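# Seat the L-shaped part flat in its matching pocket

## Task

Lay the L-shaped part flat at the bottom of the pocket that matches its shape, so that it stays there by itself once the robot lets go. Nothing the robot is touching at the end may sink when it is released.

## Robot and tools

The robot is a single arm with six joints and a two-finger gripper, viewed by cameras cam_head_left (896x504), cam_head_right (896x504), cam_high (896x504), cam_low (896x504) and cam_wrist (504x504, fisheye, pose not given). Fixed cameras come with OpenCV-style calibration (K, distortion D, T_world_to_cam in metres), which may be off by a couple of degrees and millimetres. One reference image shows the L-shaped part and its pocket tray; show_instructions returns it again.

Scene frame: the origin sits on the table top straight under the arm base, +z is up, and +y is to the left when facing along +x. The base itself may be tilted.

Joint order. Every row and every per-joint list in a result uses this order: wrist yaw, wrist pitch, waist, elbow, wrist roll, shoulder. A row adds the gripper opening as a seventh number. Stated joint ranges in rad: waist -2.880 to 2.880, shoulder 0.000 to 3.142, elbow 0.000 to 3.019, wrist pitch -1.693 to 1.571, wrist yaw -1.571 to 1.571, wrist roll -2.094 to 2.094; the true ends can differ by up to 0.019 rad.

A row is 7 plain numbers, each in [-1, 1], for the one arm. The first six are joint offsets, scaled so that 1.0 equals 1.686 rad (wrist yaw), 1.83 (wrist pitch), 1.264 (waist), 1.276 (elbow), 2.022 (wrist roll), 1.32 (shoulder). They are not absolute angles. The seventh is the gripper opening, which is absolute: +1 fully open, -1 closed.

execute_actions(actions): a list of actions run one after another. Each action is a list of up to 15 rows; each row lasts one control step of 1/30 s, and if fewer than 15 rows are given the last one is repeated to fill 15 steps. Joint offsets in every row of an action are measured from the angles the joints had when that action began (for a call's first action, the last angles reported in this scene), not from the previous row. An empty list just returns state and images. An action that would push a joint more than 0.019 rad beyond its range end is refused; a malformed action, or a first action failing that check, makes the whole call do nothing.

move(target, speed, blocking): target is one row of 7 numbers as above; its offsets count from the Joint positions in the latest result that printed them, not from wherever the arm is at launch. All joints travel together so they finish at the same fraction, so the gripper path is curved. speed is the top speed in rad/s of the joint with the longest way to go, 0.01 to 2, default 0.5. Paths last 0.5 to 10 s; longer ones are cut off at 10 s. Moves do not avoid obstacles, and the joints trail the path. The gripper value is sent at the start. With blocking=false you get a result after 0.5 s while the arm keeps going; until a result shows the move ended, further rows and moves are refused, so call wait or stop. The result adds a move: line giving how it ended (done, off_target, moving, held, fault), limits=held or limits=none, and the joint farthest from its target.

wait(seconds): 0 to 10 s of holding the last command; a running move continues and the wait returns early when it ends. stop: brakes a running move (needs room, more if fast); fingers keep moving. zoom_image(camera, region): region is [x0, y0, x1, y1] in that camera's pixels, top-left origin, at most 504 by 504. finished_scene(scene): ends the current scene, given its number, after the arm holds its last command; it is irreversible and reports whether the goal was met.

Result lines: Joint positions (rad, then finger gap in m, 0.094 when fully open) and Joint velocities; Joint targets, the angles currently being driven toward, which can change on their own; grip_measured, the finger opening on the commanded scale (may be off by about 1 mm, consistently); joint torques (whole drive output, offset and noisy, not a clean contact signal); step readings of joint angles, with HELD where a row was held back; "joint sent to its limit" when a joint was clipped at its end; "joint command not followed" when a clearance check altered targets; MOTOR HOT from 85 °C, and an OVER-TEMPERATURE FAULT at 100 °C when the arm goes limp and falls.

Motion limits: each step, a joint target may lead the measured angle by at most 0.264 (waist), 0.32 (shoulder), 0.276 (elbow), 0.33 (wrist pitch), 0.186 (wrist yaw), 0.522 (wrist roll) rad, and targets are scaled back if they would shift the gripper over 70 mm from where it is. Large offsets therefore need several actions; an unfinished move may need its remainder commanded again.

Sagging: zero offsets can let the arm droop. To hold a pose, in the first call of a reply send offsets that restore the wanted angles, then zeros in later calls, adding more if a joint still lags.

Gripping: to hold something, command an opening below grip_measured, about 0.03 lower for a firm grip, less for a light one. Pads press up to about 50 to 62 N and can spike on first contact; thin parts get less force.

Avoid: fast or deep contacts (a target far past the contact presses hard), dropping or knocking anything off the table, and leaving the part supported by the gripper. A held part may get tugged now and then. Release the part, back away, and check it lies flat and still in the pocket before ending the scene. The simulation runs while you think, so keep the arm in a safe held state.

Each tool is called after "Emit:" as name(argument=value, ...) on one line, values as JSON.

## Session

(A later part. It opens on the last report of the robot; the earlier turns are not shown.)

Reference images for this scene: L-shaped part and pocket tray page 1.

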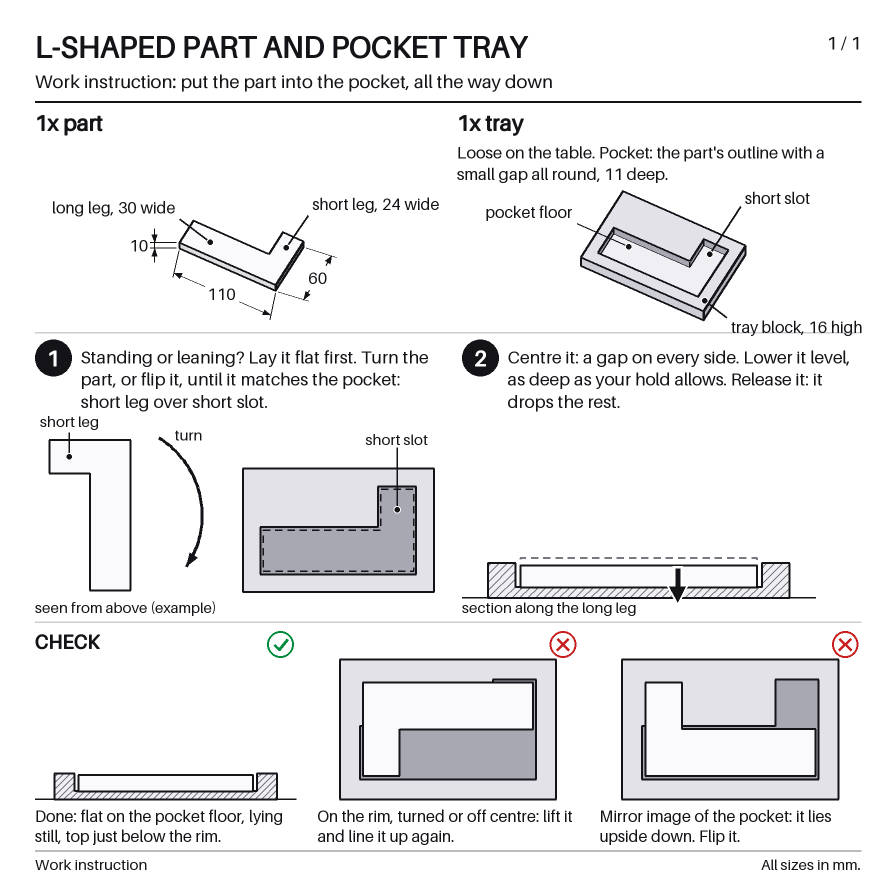

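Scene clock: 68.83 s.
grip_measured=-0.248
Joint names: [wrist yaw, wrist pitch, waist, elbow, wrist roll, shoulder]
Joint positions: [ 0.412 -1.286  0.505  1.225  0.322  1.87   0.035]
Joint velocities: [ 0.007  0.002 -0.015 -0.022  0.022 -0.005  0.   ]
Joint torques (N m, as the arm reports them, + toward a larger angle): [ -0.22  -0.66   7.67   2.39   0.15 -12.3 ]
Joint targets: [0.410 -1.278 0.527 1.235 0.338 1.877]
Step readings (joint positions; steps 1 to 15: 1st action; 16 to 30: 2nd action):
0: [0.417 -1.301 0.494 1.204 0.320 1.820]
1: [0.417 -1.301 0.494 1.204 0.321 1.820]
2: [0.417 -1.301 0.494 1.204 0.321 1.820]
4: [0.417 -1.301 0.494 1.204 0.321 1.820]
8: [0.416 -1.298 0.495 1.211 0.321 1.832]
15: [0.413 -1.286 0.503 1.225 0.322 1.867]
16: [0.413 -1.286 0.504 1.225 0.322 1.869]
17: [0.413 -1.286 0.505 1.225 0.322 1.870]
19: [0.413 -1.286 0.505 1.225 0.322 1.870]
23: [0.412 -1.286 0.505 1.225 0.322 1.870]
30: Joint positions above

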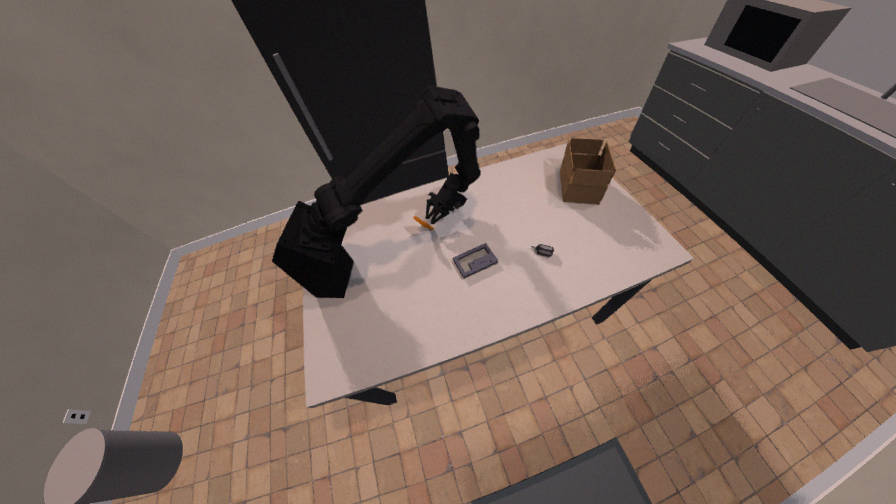

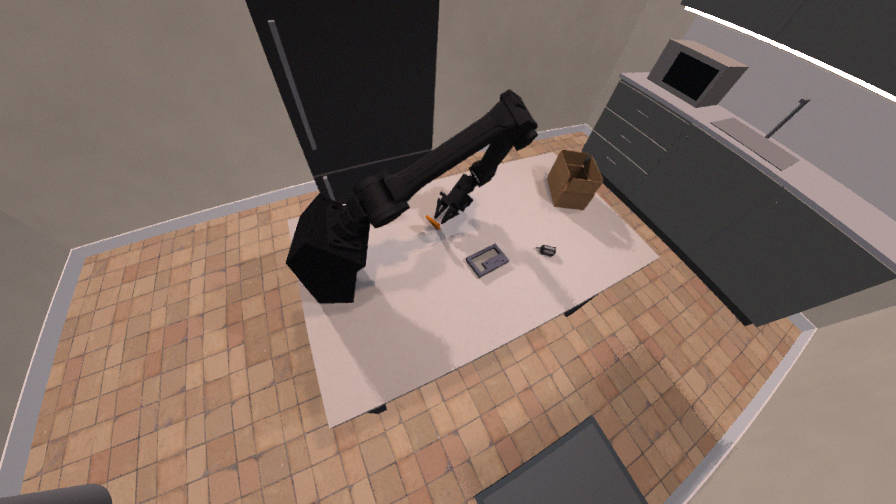

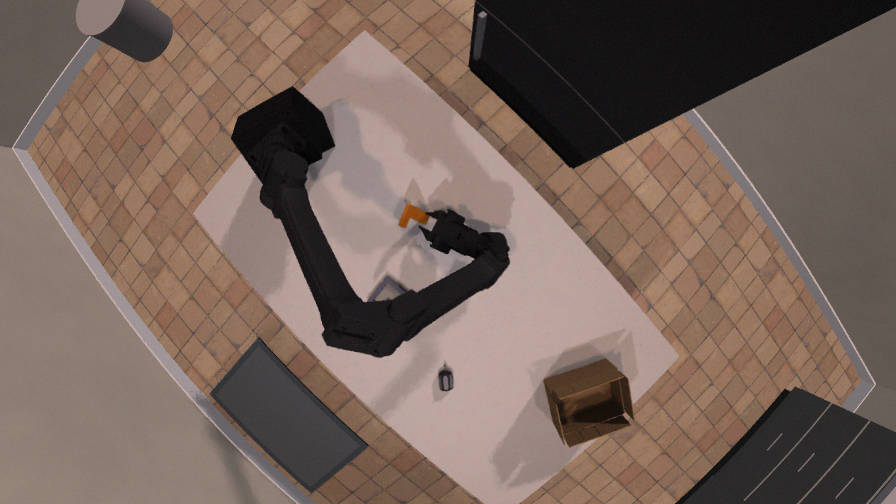

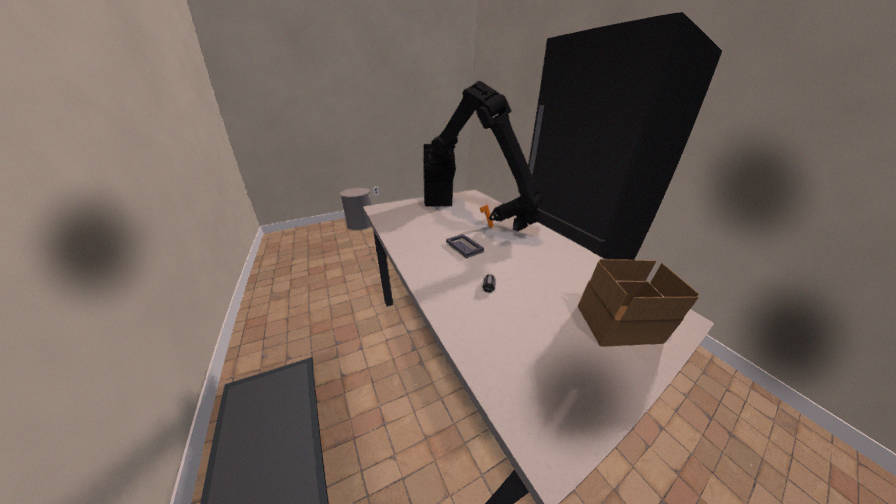

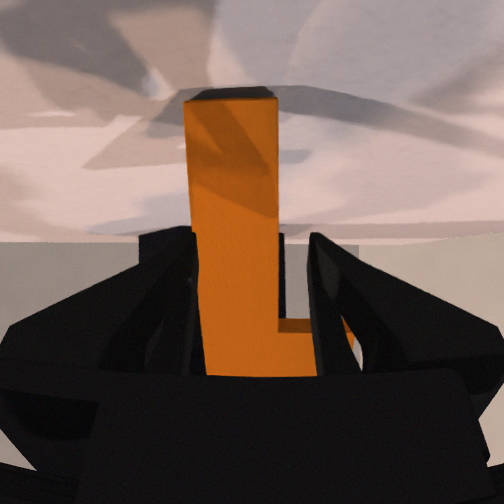

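Emit:
execute_actions(actions=[])

Emit:
zoom_image(camera="cam_high", region=[350,170,470,290])

Scene clock: 69.13 s.
grip_measured=-0.248
Joint names: [wrist yaw, wrist pitch, waist, elbow, wrist roll, shoulder]
Joint positions: [ 0.412 -1.286  0.505  1.225  0.322  1.87   0.035]
Joint velocities: [ 0.051 -0.007 -0.005 -0.002 -0.051 -0.005  0.   ]
Joint torques (N m, as the arm reports them, + toward a larger angle): [ -0.22  -0.66   7.63   2.45   0.16 -12.17]
Joint targets: [0.410 -1.278 0.527 1.235 0.338 1.877]

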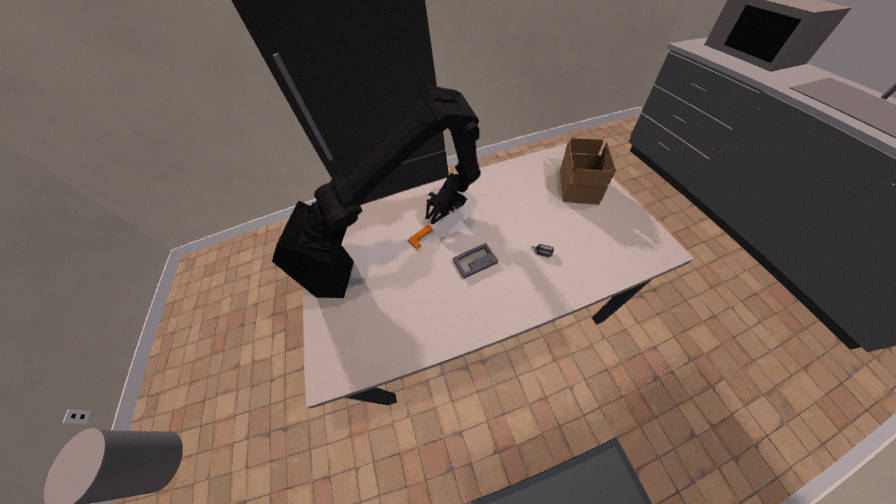

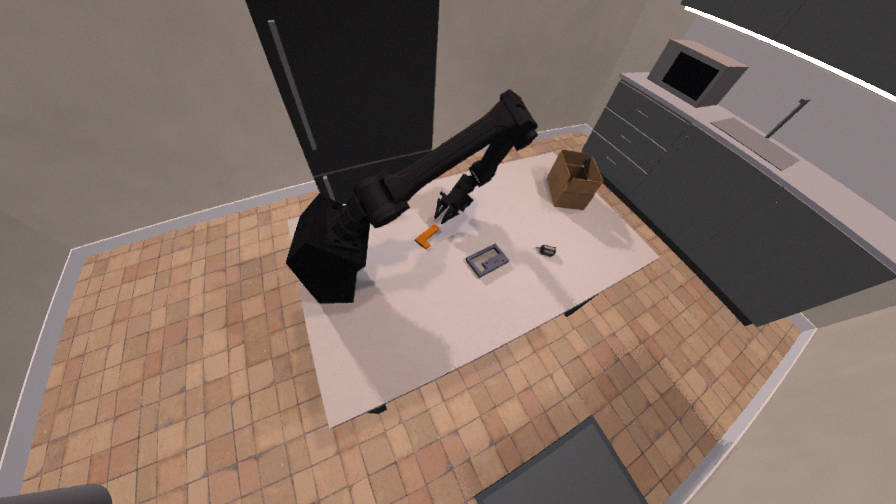

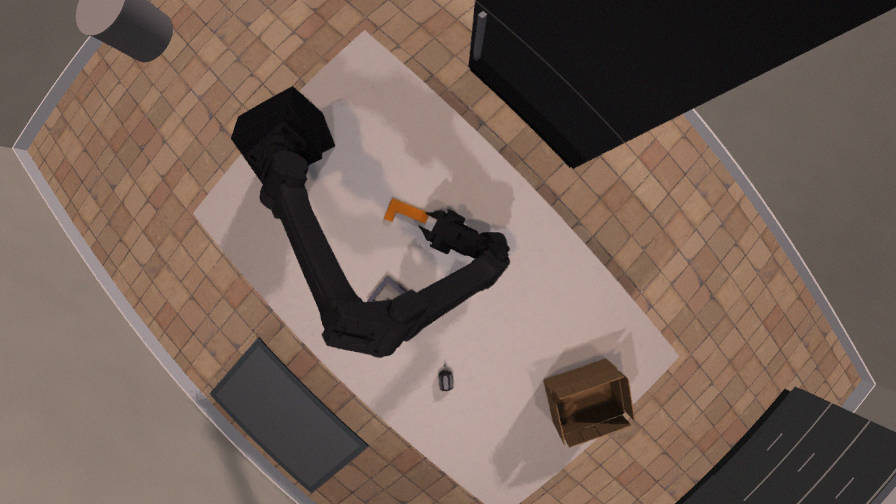

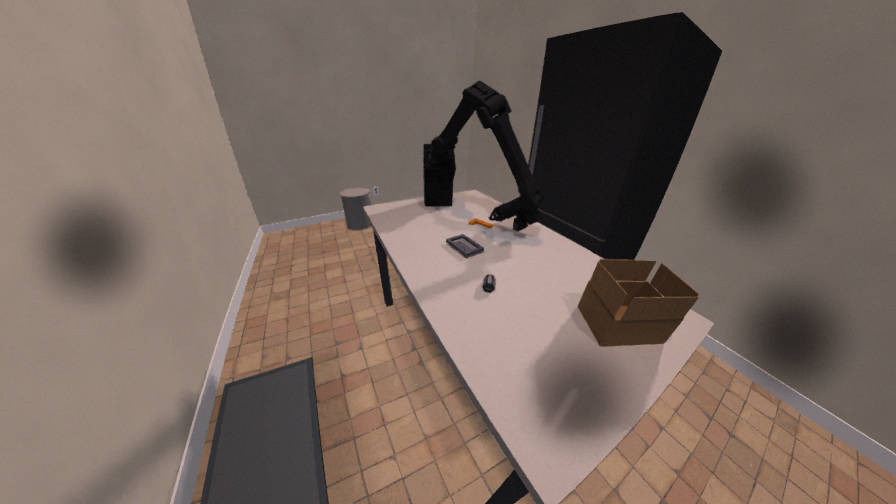

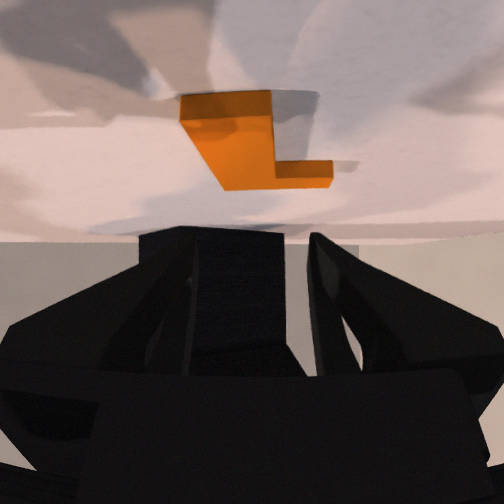

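Region (350, 170, 470, 290) of cam_high's 896x504 image, scaled by 4.200, with more detail than that image has.

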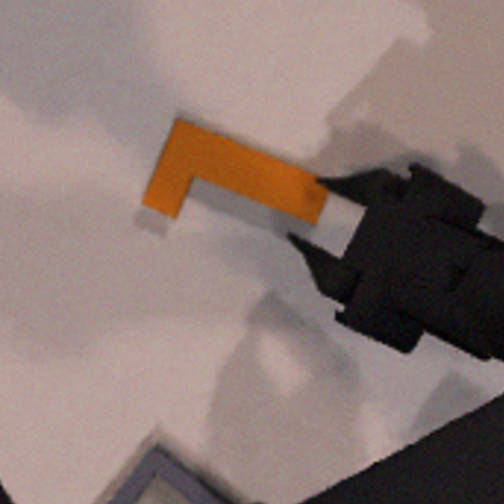

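Emit:
execute_actions(actions=[])

Scene clock: 71.27 s.
grip_measured=-0.248
Joint names: [wrist yaw, wrist pitch, waist, elbow, wrist roll, shoulder]
Joint positions: [ 0.412 -1.286  0.505  1.225  0.322  1.87   0.035]
Joint velocities: [ 0.007 -0.017 -0.005  0.002  0.037  0.005  0.001]
Joint torques (N m, as the arm reports them, + toward a larger angle): [ -0.22  -0.66   7.67   2.48   0.16 -12.25]
Joint targets: [0.410 -1.278 0.527 1.235 0.338 1.877]

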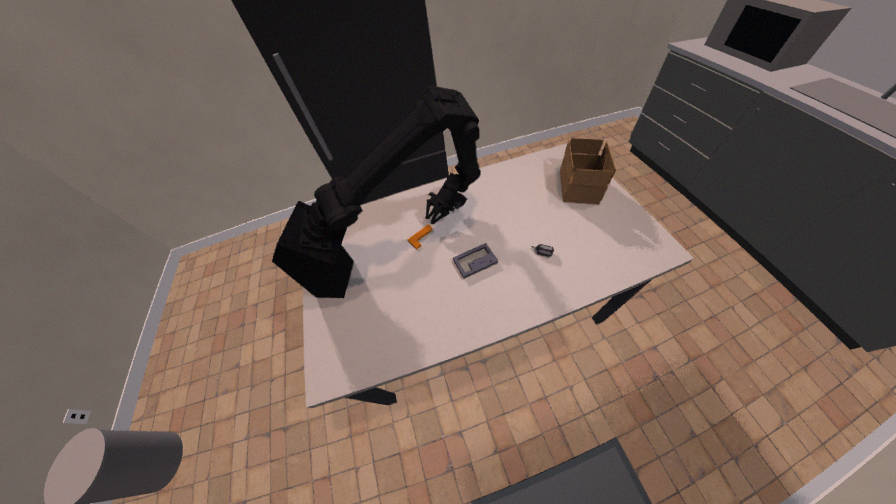

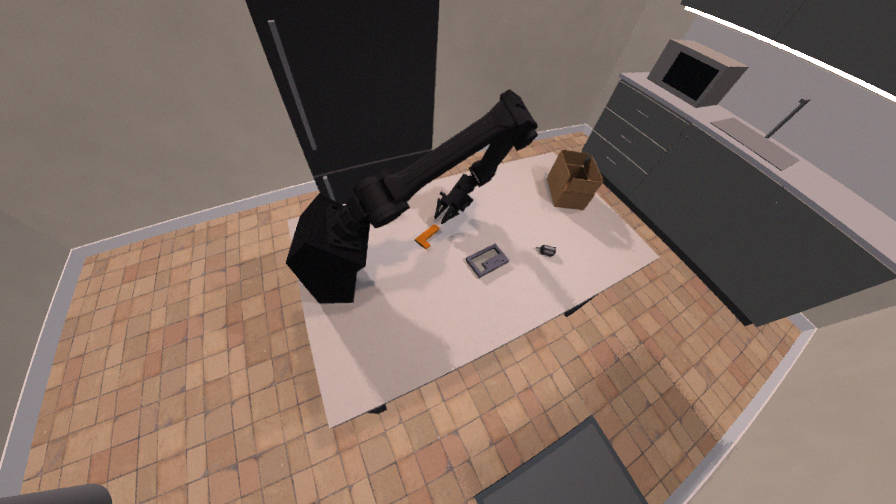

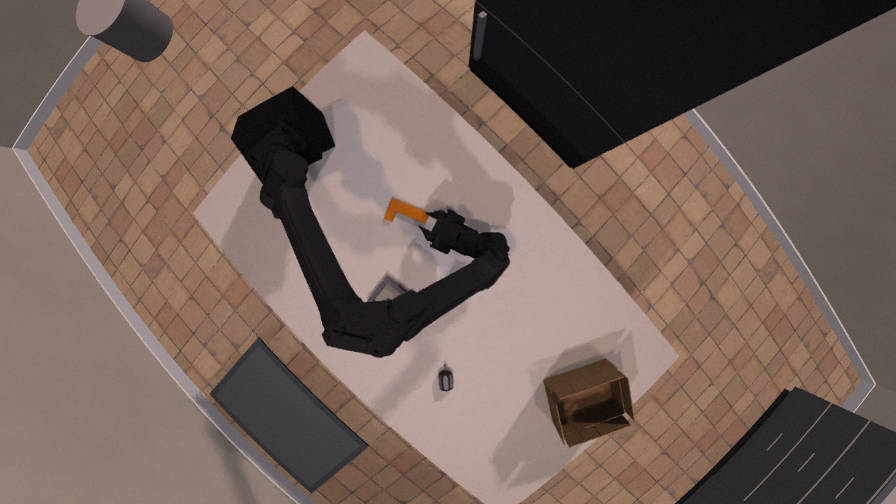

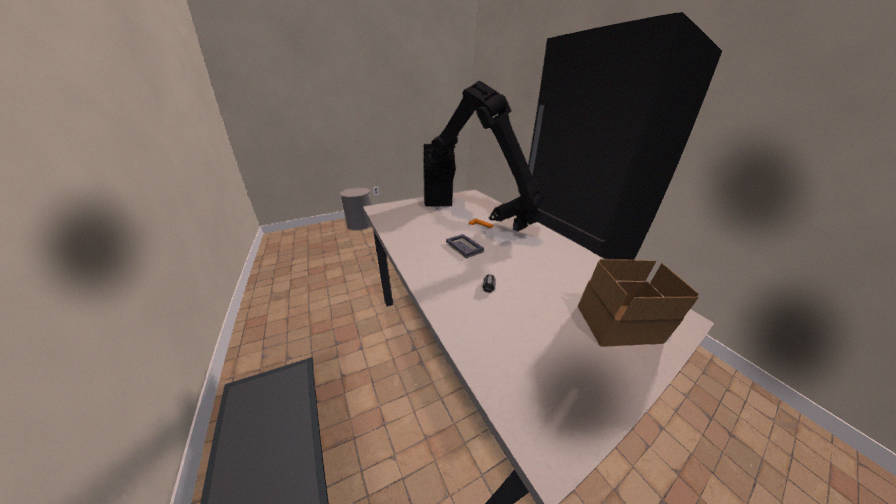

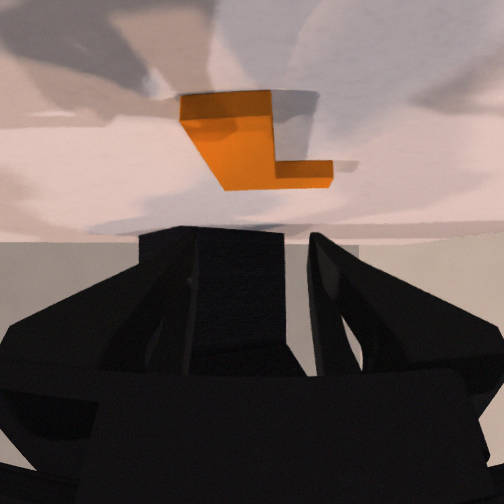

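Emit:
show_instructions()

Emit:
zoom_image(camera="cam_high", region=[350, 170, 470, 290])

Emit:
zoom_image(camera="cam_head_left", region=[390, 200, 520, 290])

Reference images for this scene: L-shaped part and pocket tray page 1.

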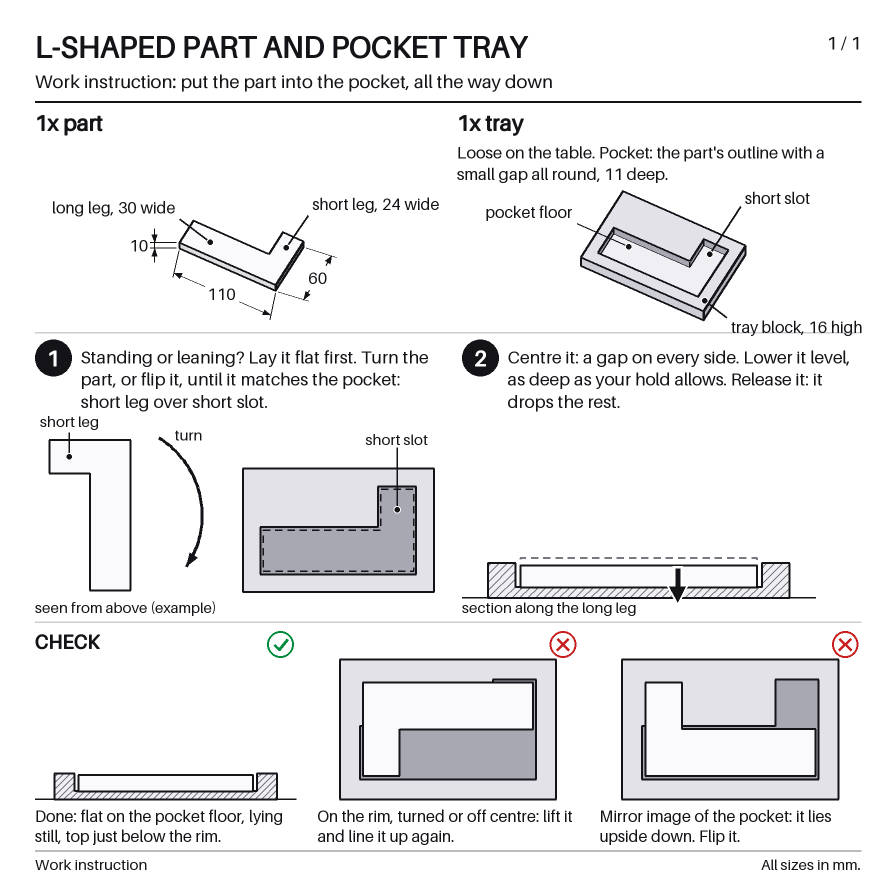

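Region (350, 170, 470, 290) of cam_high's 896x504 image, scaled by 4.200, with more detail than that image has.

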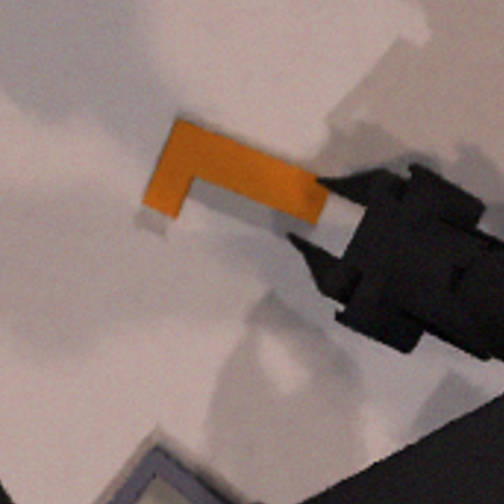

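Region (390, 200, 520, 290) of cam_head_left's 896x504 image, scaled by 3.877, with more detail than that image has; it fills the top 349 rows of this view, and the rest is white.

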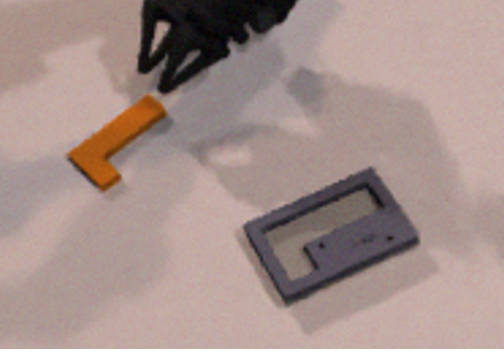

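Emit:
move(target=[0.0652, 0.688, 0.0625, -0.5854, -0.2295, -0.3333, 0.2], speed=0.8)

Scene clock: 82.67 s.
grip_measured=+0.198
Joint names: [wrist yaw, wrist pitch, waist, elbow, wrist roll, shoulder]
Joint positions: [ 0.519 -0.039  0.565  0.478 -0.126  1.445  0.056]
Joint velocities: [ 0.051  0.012  0.005 -0.002 -0.037 -0.005 -0.001]
Joint torques (N m, as the arm reports them, + toward a larger angle): [ 0.18  0.79  5.01  0.42 -0.15 -8.83]
Joint targets: [0.522 -0.027 0.584 0.477 -0.142 1.430]
move: done; limits=none; farthest joint: the waist, 0.019 radians from its target (0.079 radians at the start)

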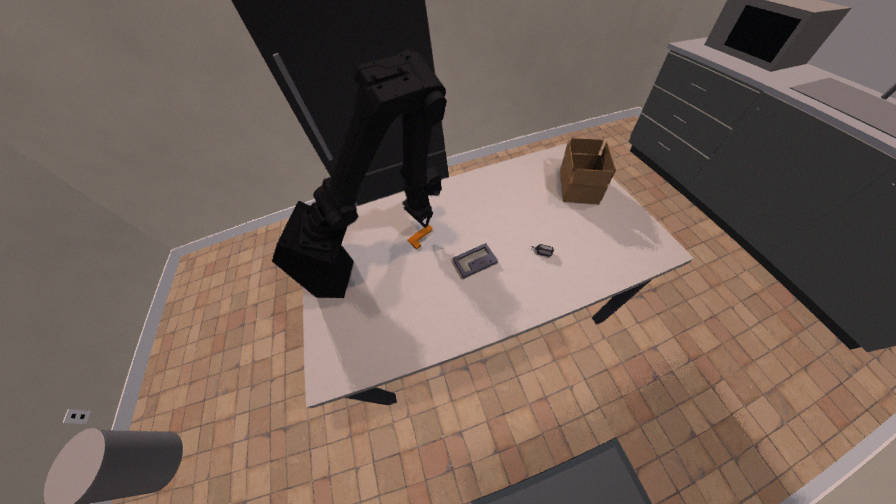

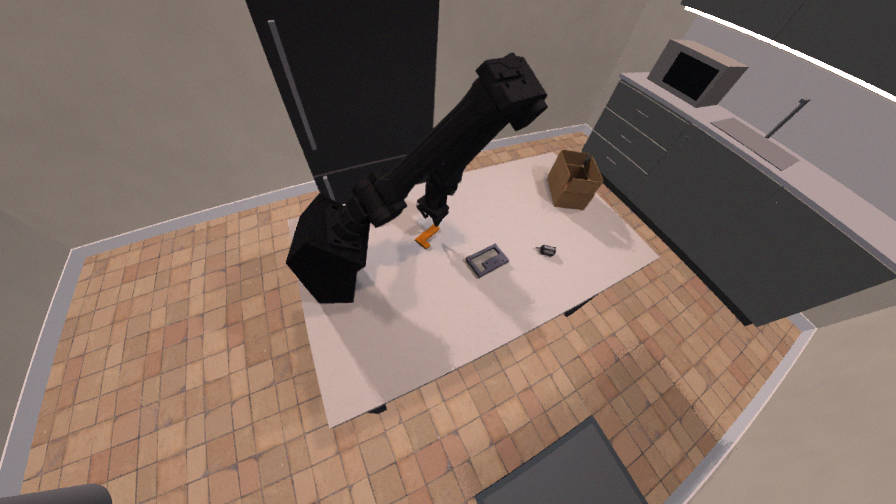

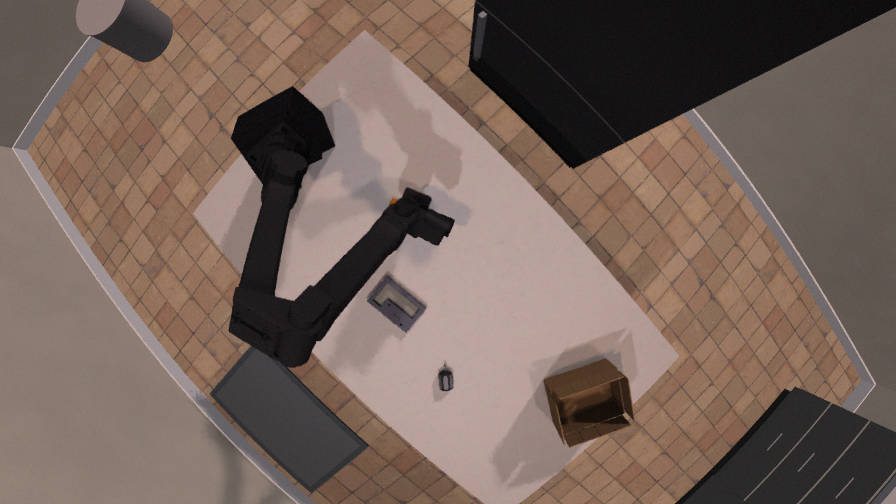

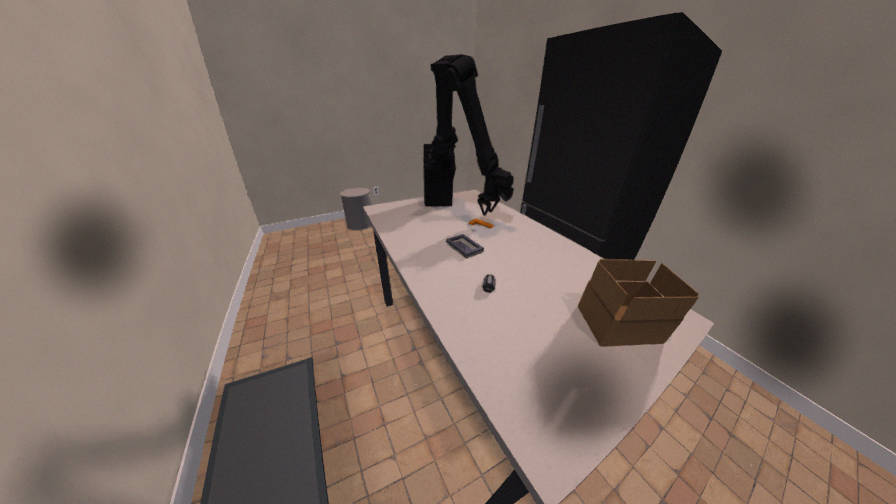

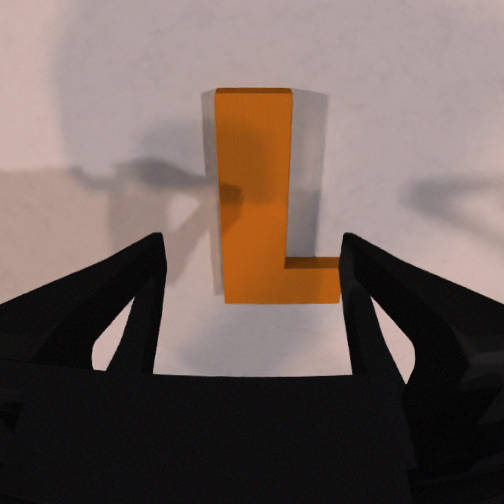

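Emit:
zoom_image(camera="cam_head_left", region=[380, 170, 470, 260])

Emit:
zoom_image(camera="cam_low", region=[450, 160, 530, 240])

Emit:
zoom_image(camera="cam_high", region=[350, 250, 450, 350])

Region (380, 170, 470, 260) of cam_head_left's 896x504 image, scaled by 5.600, with more detail than that image has.

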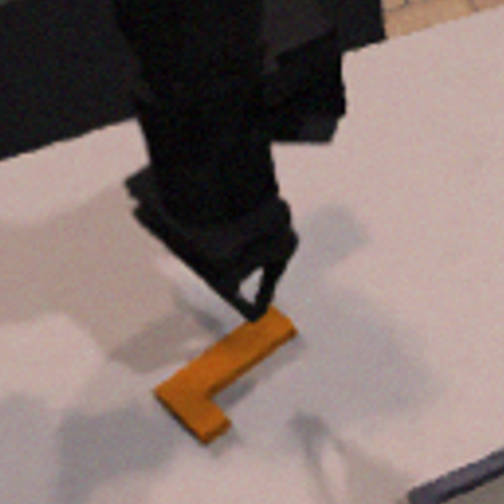

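Region (450, 160, 530, 240) of cam_low's 896x504 image, scaled by 6.300, with more detail than that image has.

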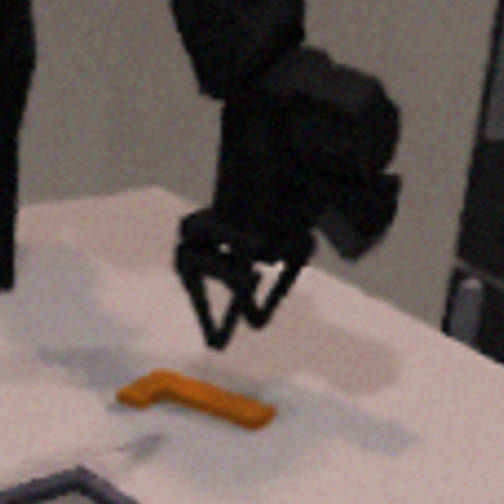

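Region (350, 250, 450, 350) of cam_high's 896x504 image, scaled by 5.040, with more detail than that image has.

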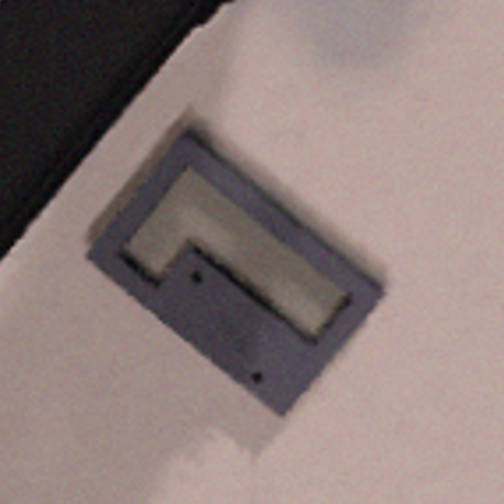

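Emit:
move(target=[-0.0332, 0.1366, -0.0858, -0.0243, -0.0524, 0.133, 0.1], speed=0.3)

Emit:
zoom_image(camera="cam_low", region=[450, 160, 530, 240])

Emit:
zoom_image(camera="cam_head_left", region=[380, 170, 470, 260])

Scene clock: 87.07 s.
grip_measured=+0.102
Joint names: [wrist yaw, wrist pitch, waist, elbow, wrist roll, shoulder]
Joint positions: [ 0.466  0.198  0.47   0.458 -0.216  1.615  0.052]
Joint velocities: [-0.037  0.007 -0.005  0.007 -0.022 -0.015 -0.   ]
Joint torques (N m, as the arm reports them, + toward a larger angle): [-0.14  0.82  2.52 -2.56 -0.16 -7.57]
Joint targets: [0.463 0.210 0.456 0.447 -0.232 1.621]
move: done; limits=none; farthest joint: the wrist roll, 0.016 radians from its target (0.106 radians at the start)

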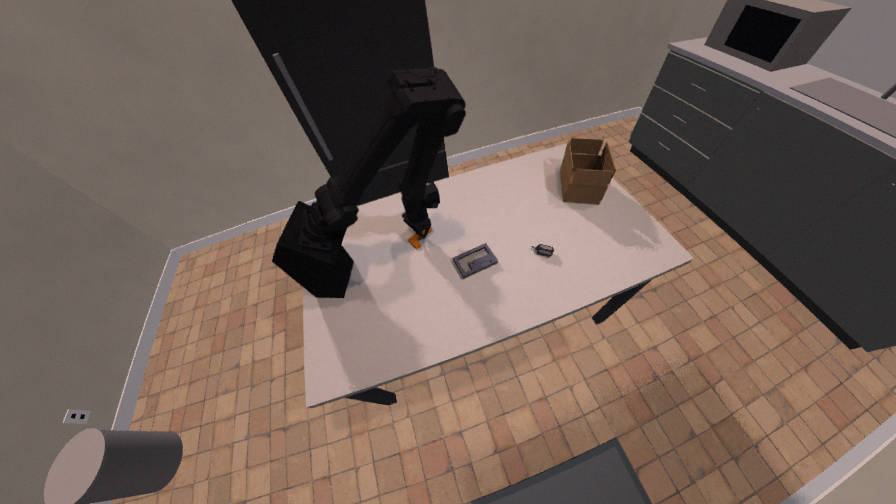

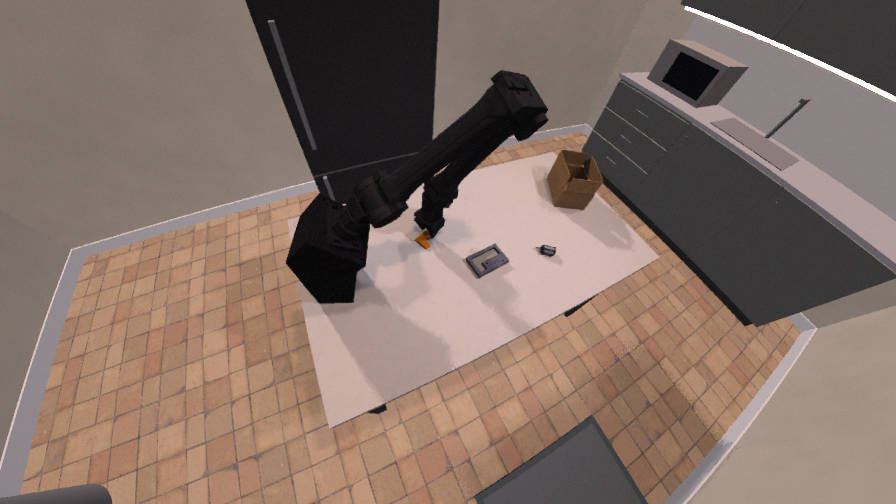

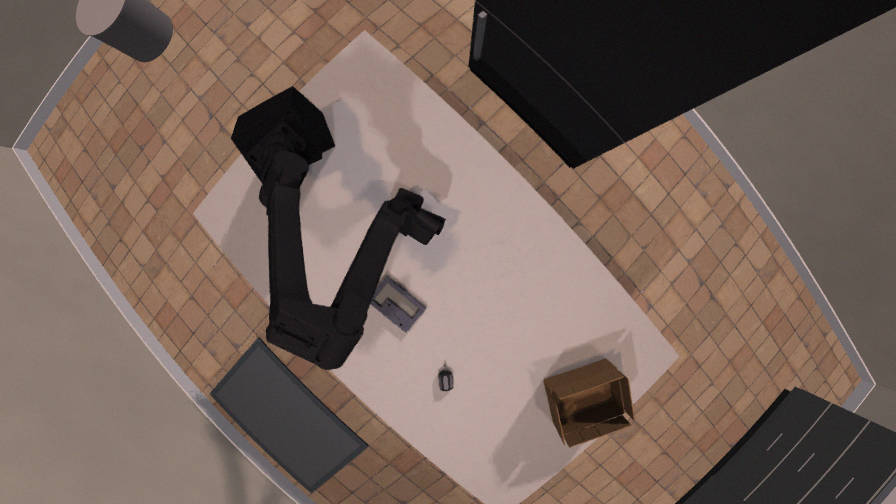

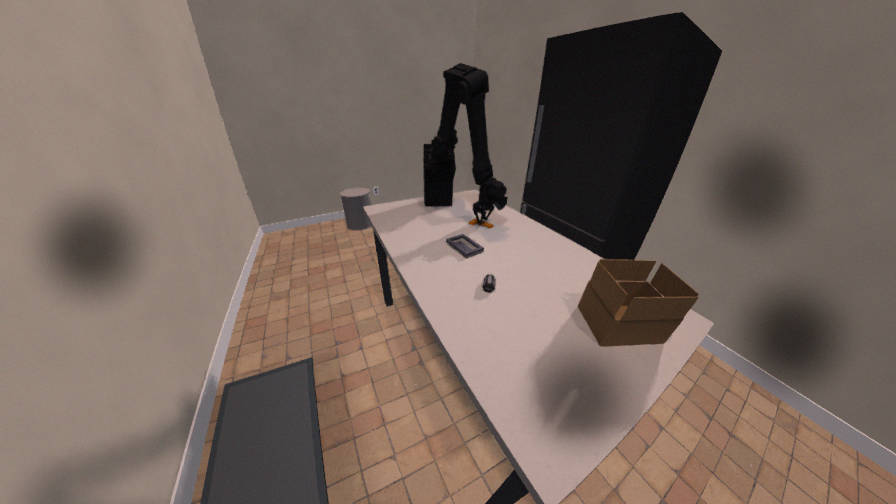

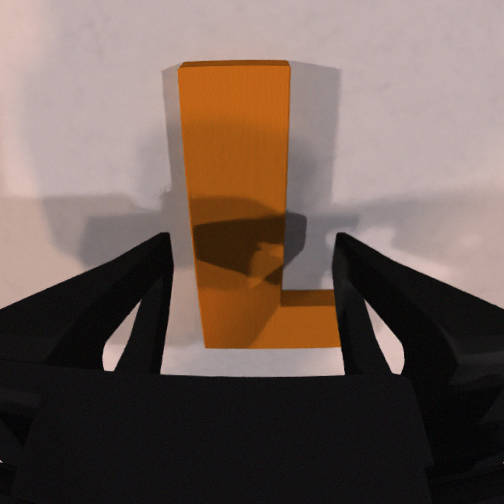

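Region (450, 160, 530, 240) of cam_low's 896x504 image, scaled by 6.300, with more detail than that image has.

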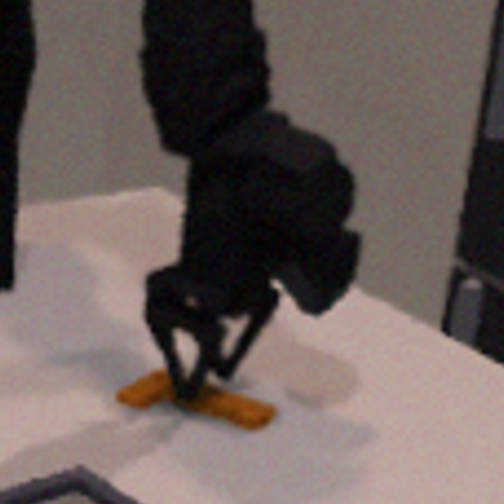

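Region (380, 170, 470, 260) of cam_head_left's 896x504 image, scaled by 5.600, with more detail than that image has.

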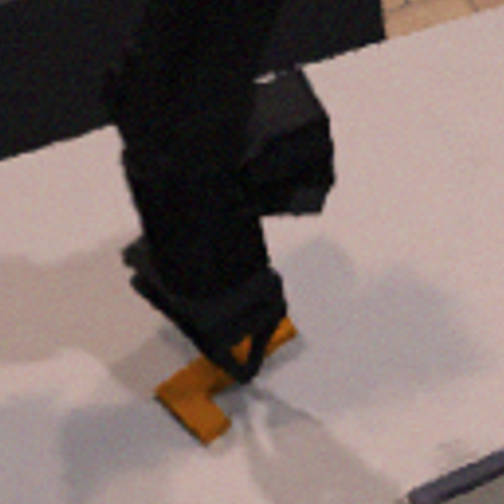

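Emit:
move(target=[-0.0047, 0.0311, -0.0182, -0.004, -0.0121, 0.0447, 0.1], speed=0.1)

Emit:
zoom_image(camera="cam_low", region=[455, 190, 505, 240])

Scene clock: 91.37 s.
grip_measured=+0.102
Joint names: [wrist yaw, wrist pitch, waist, elbow, wrist roll, shoulder]
Joint positions: [ 0.462  0.242  0.462  0.458 -0.224  1.665  0.052]
Joint velocities: [-0.007  0.002 -0.015 -0.022  0.022 -0.015 -0.   ]
Joint torques (N m, as the arm reports them, + toward a larger angle): [-0.14  0.77  2.28 -2.51 -0.16 -7.36]
Joint targets: [0.458 0.255 0.447 0.453 -0.240 1.674]
move: done; limits=none; farthest joint: the wrist roll, 0.016 radians from its target (0.024 radians at the start)

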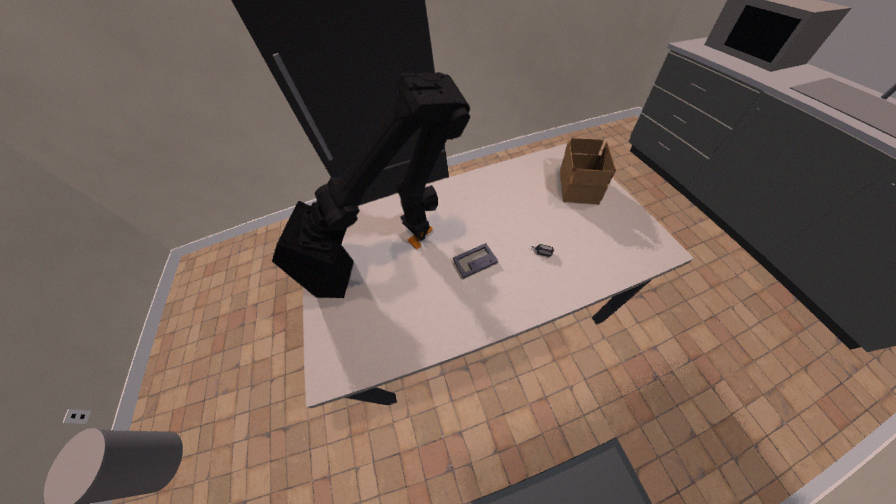

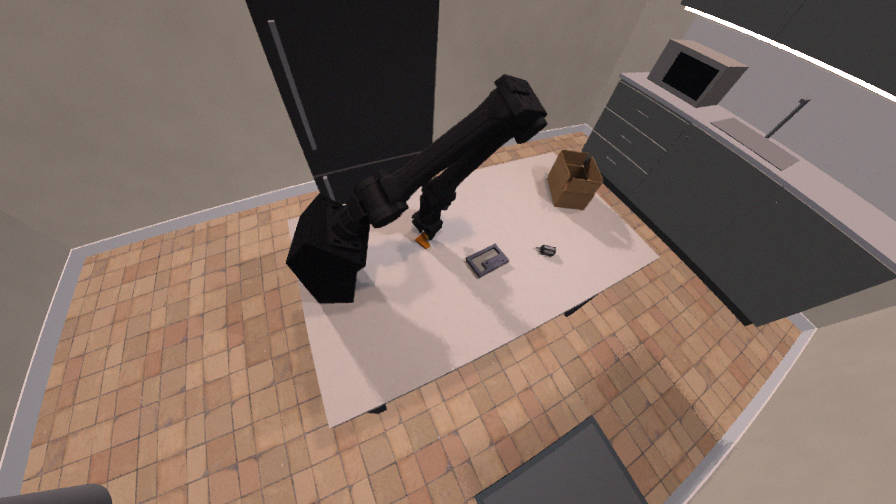

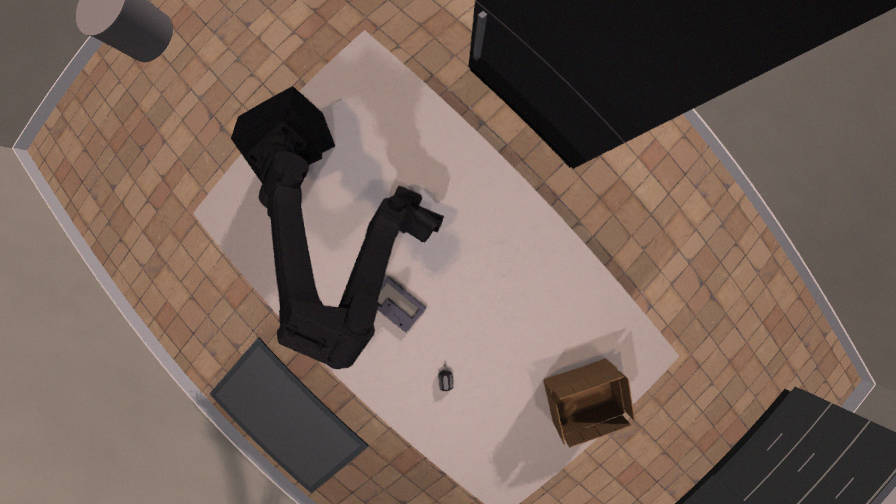

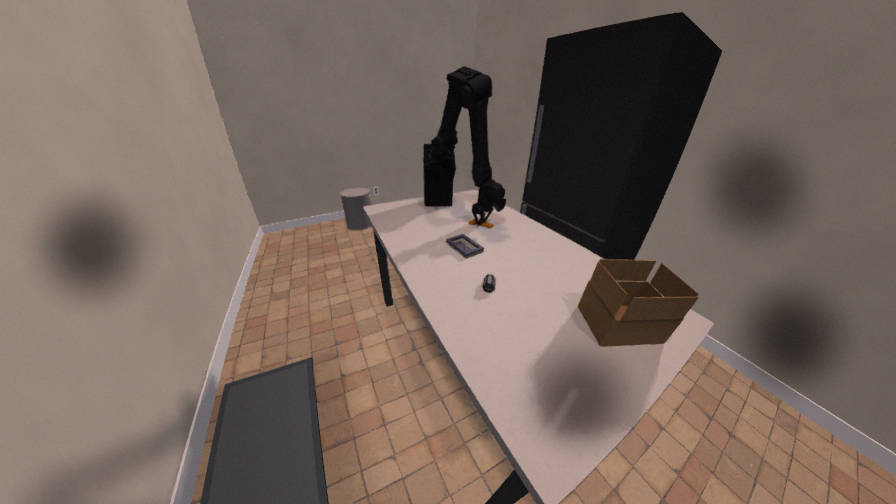

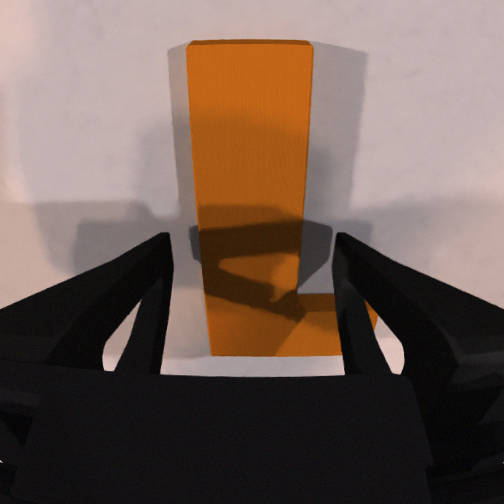

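Region (455, 190, 505, 240) of cam_low's 896x504 image, scaled by 10.080, with more detail than that image has.

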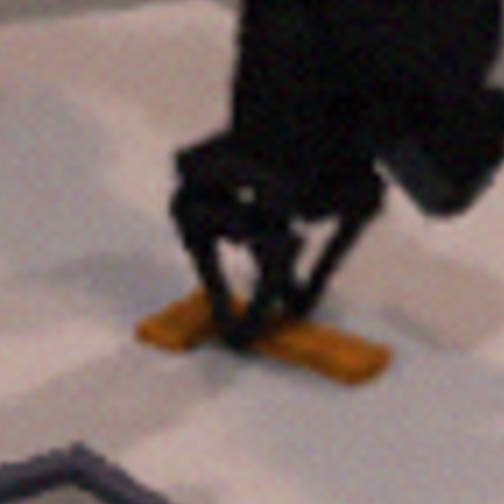

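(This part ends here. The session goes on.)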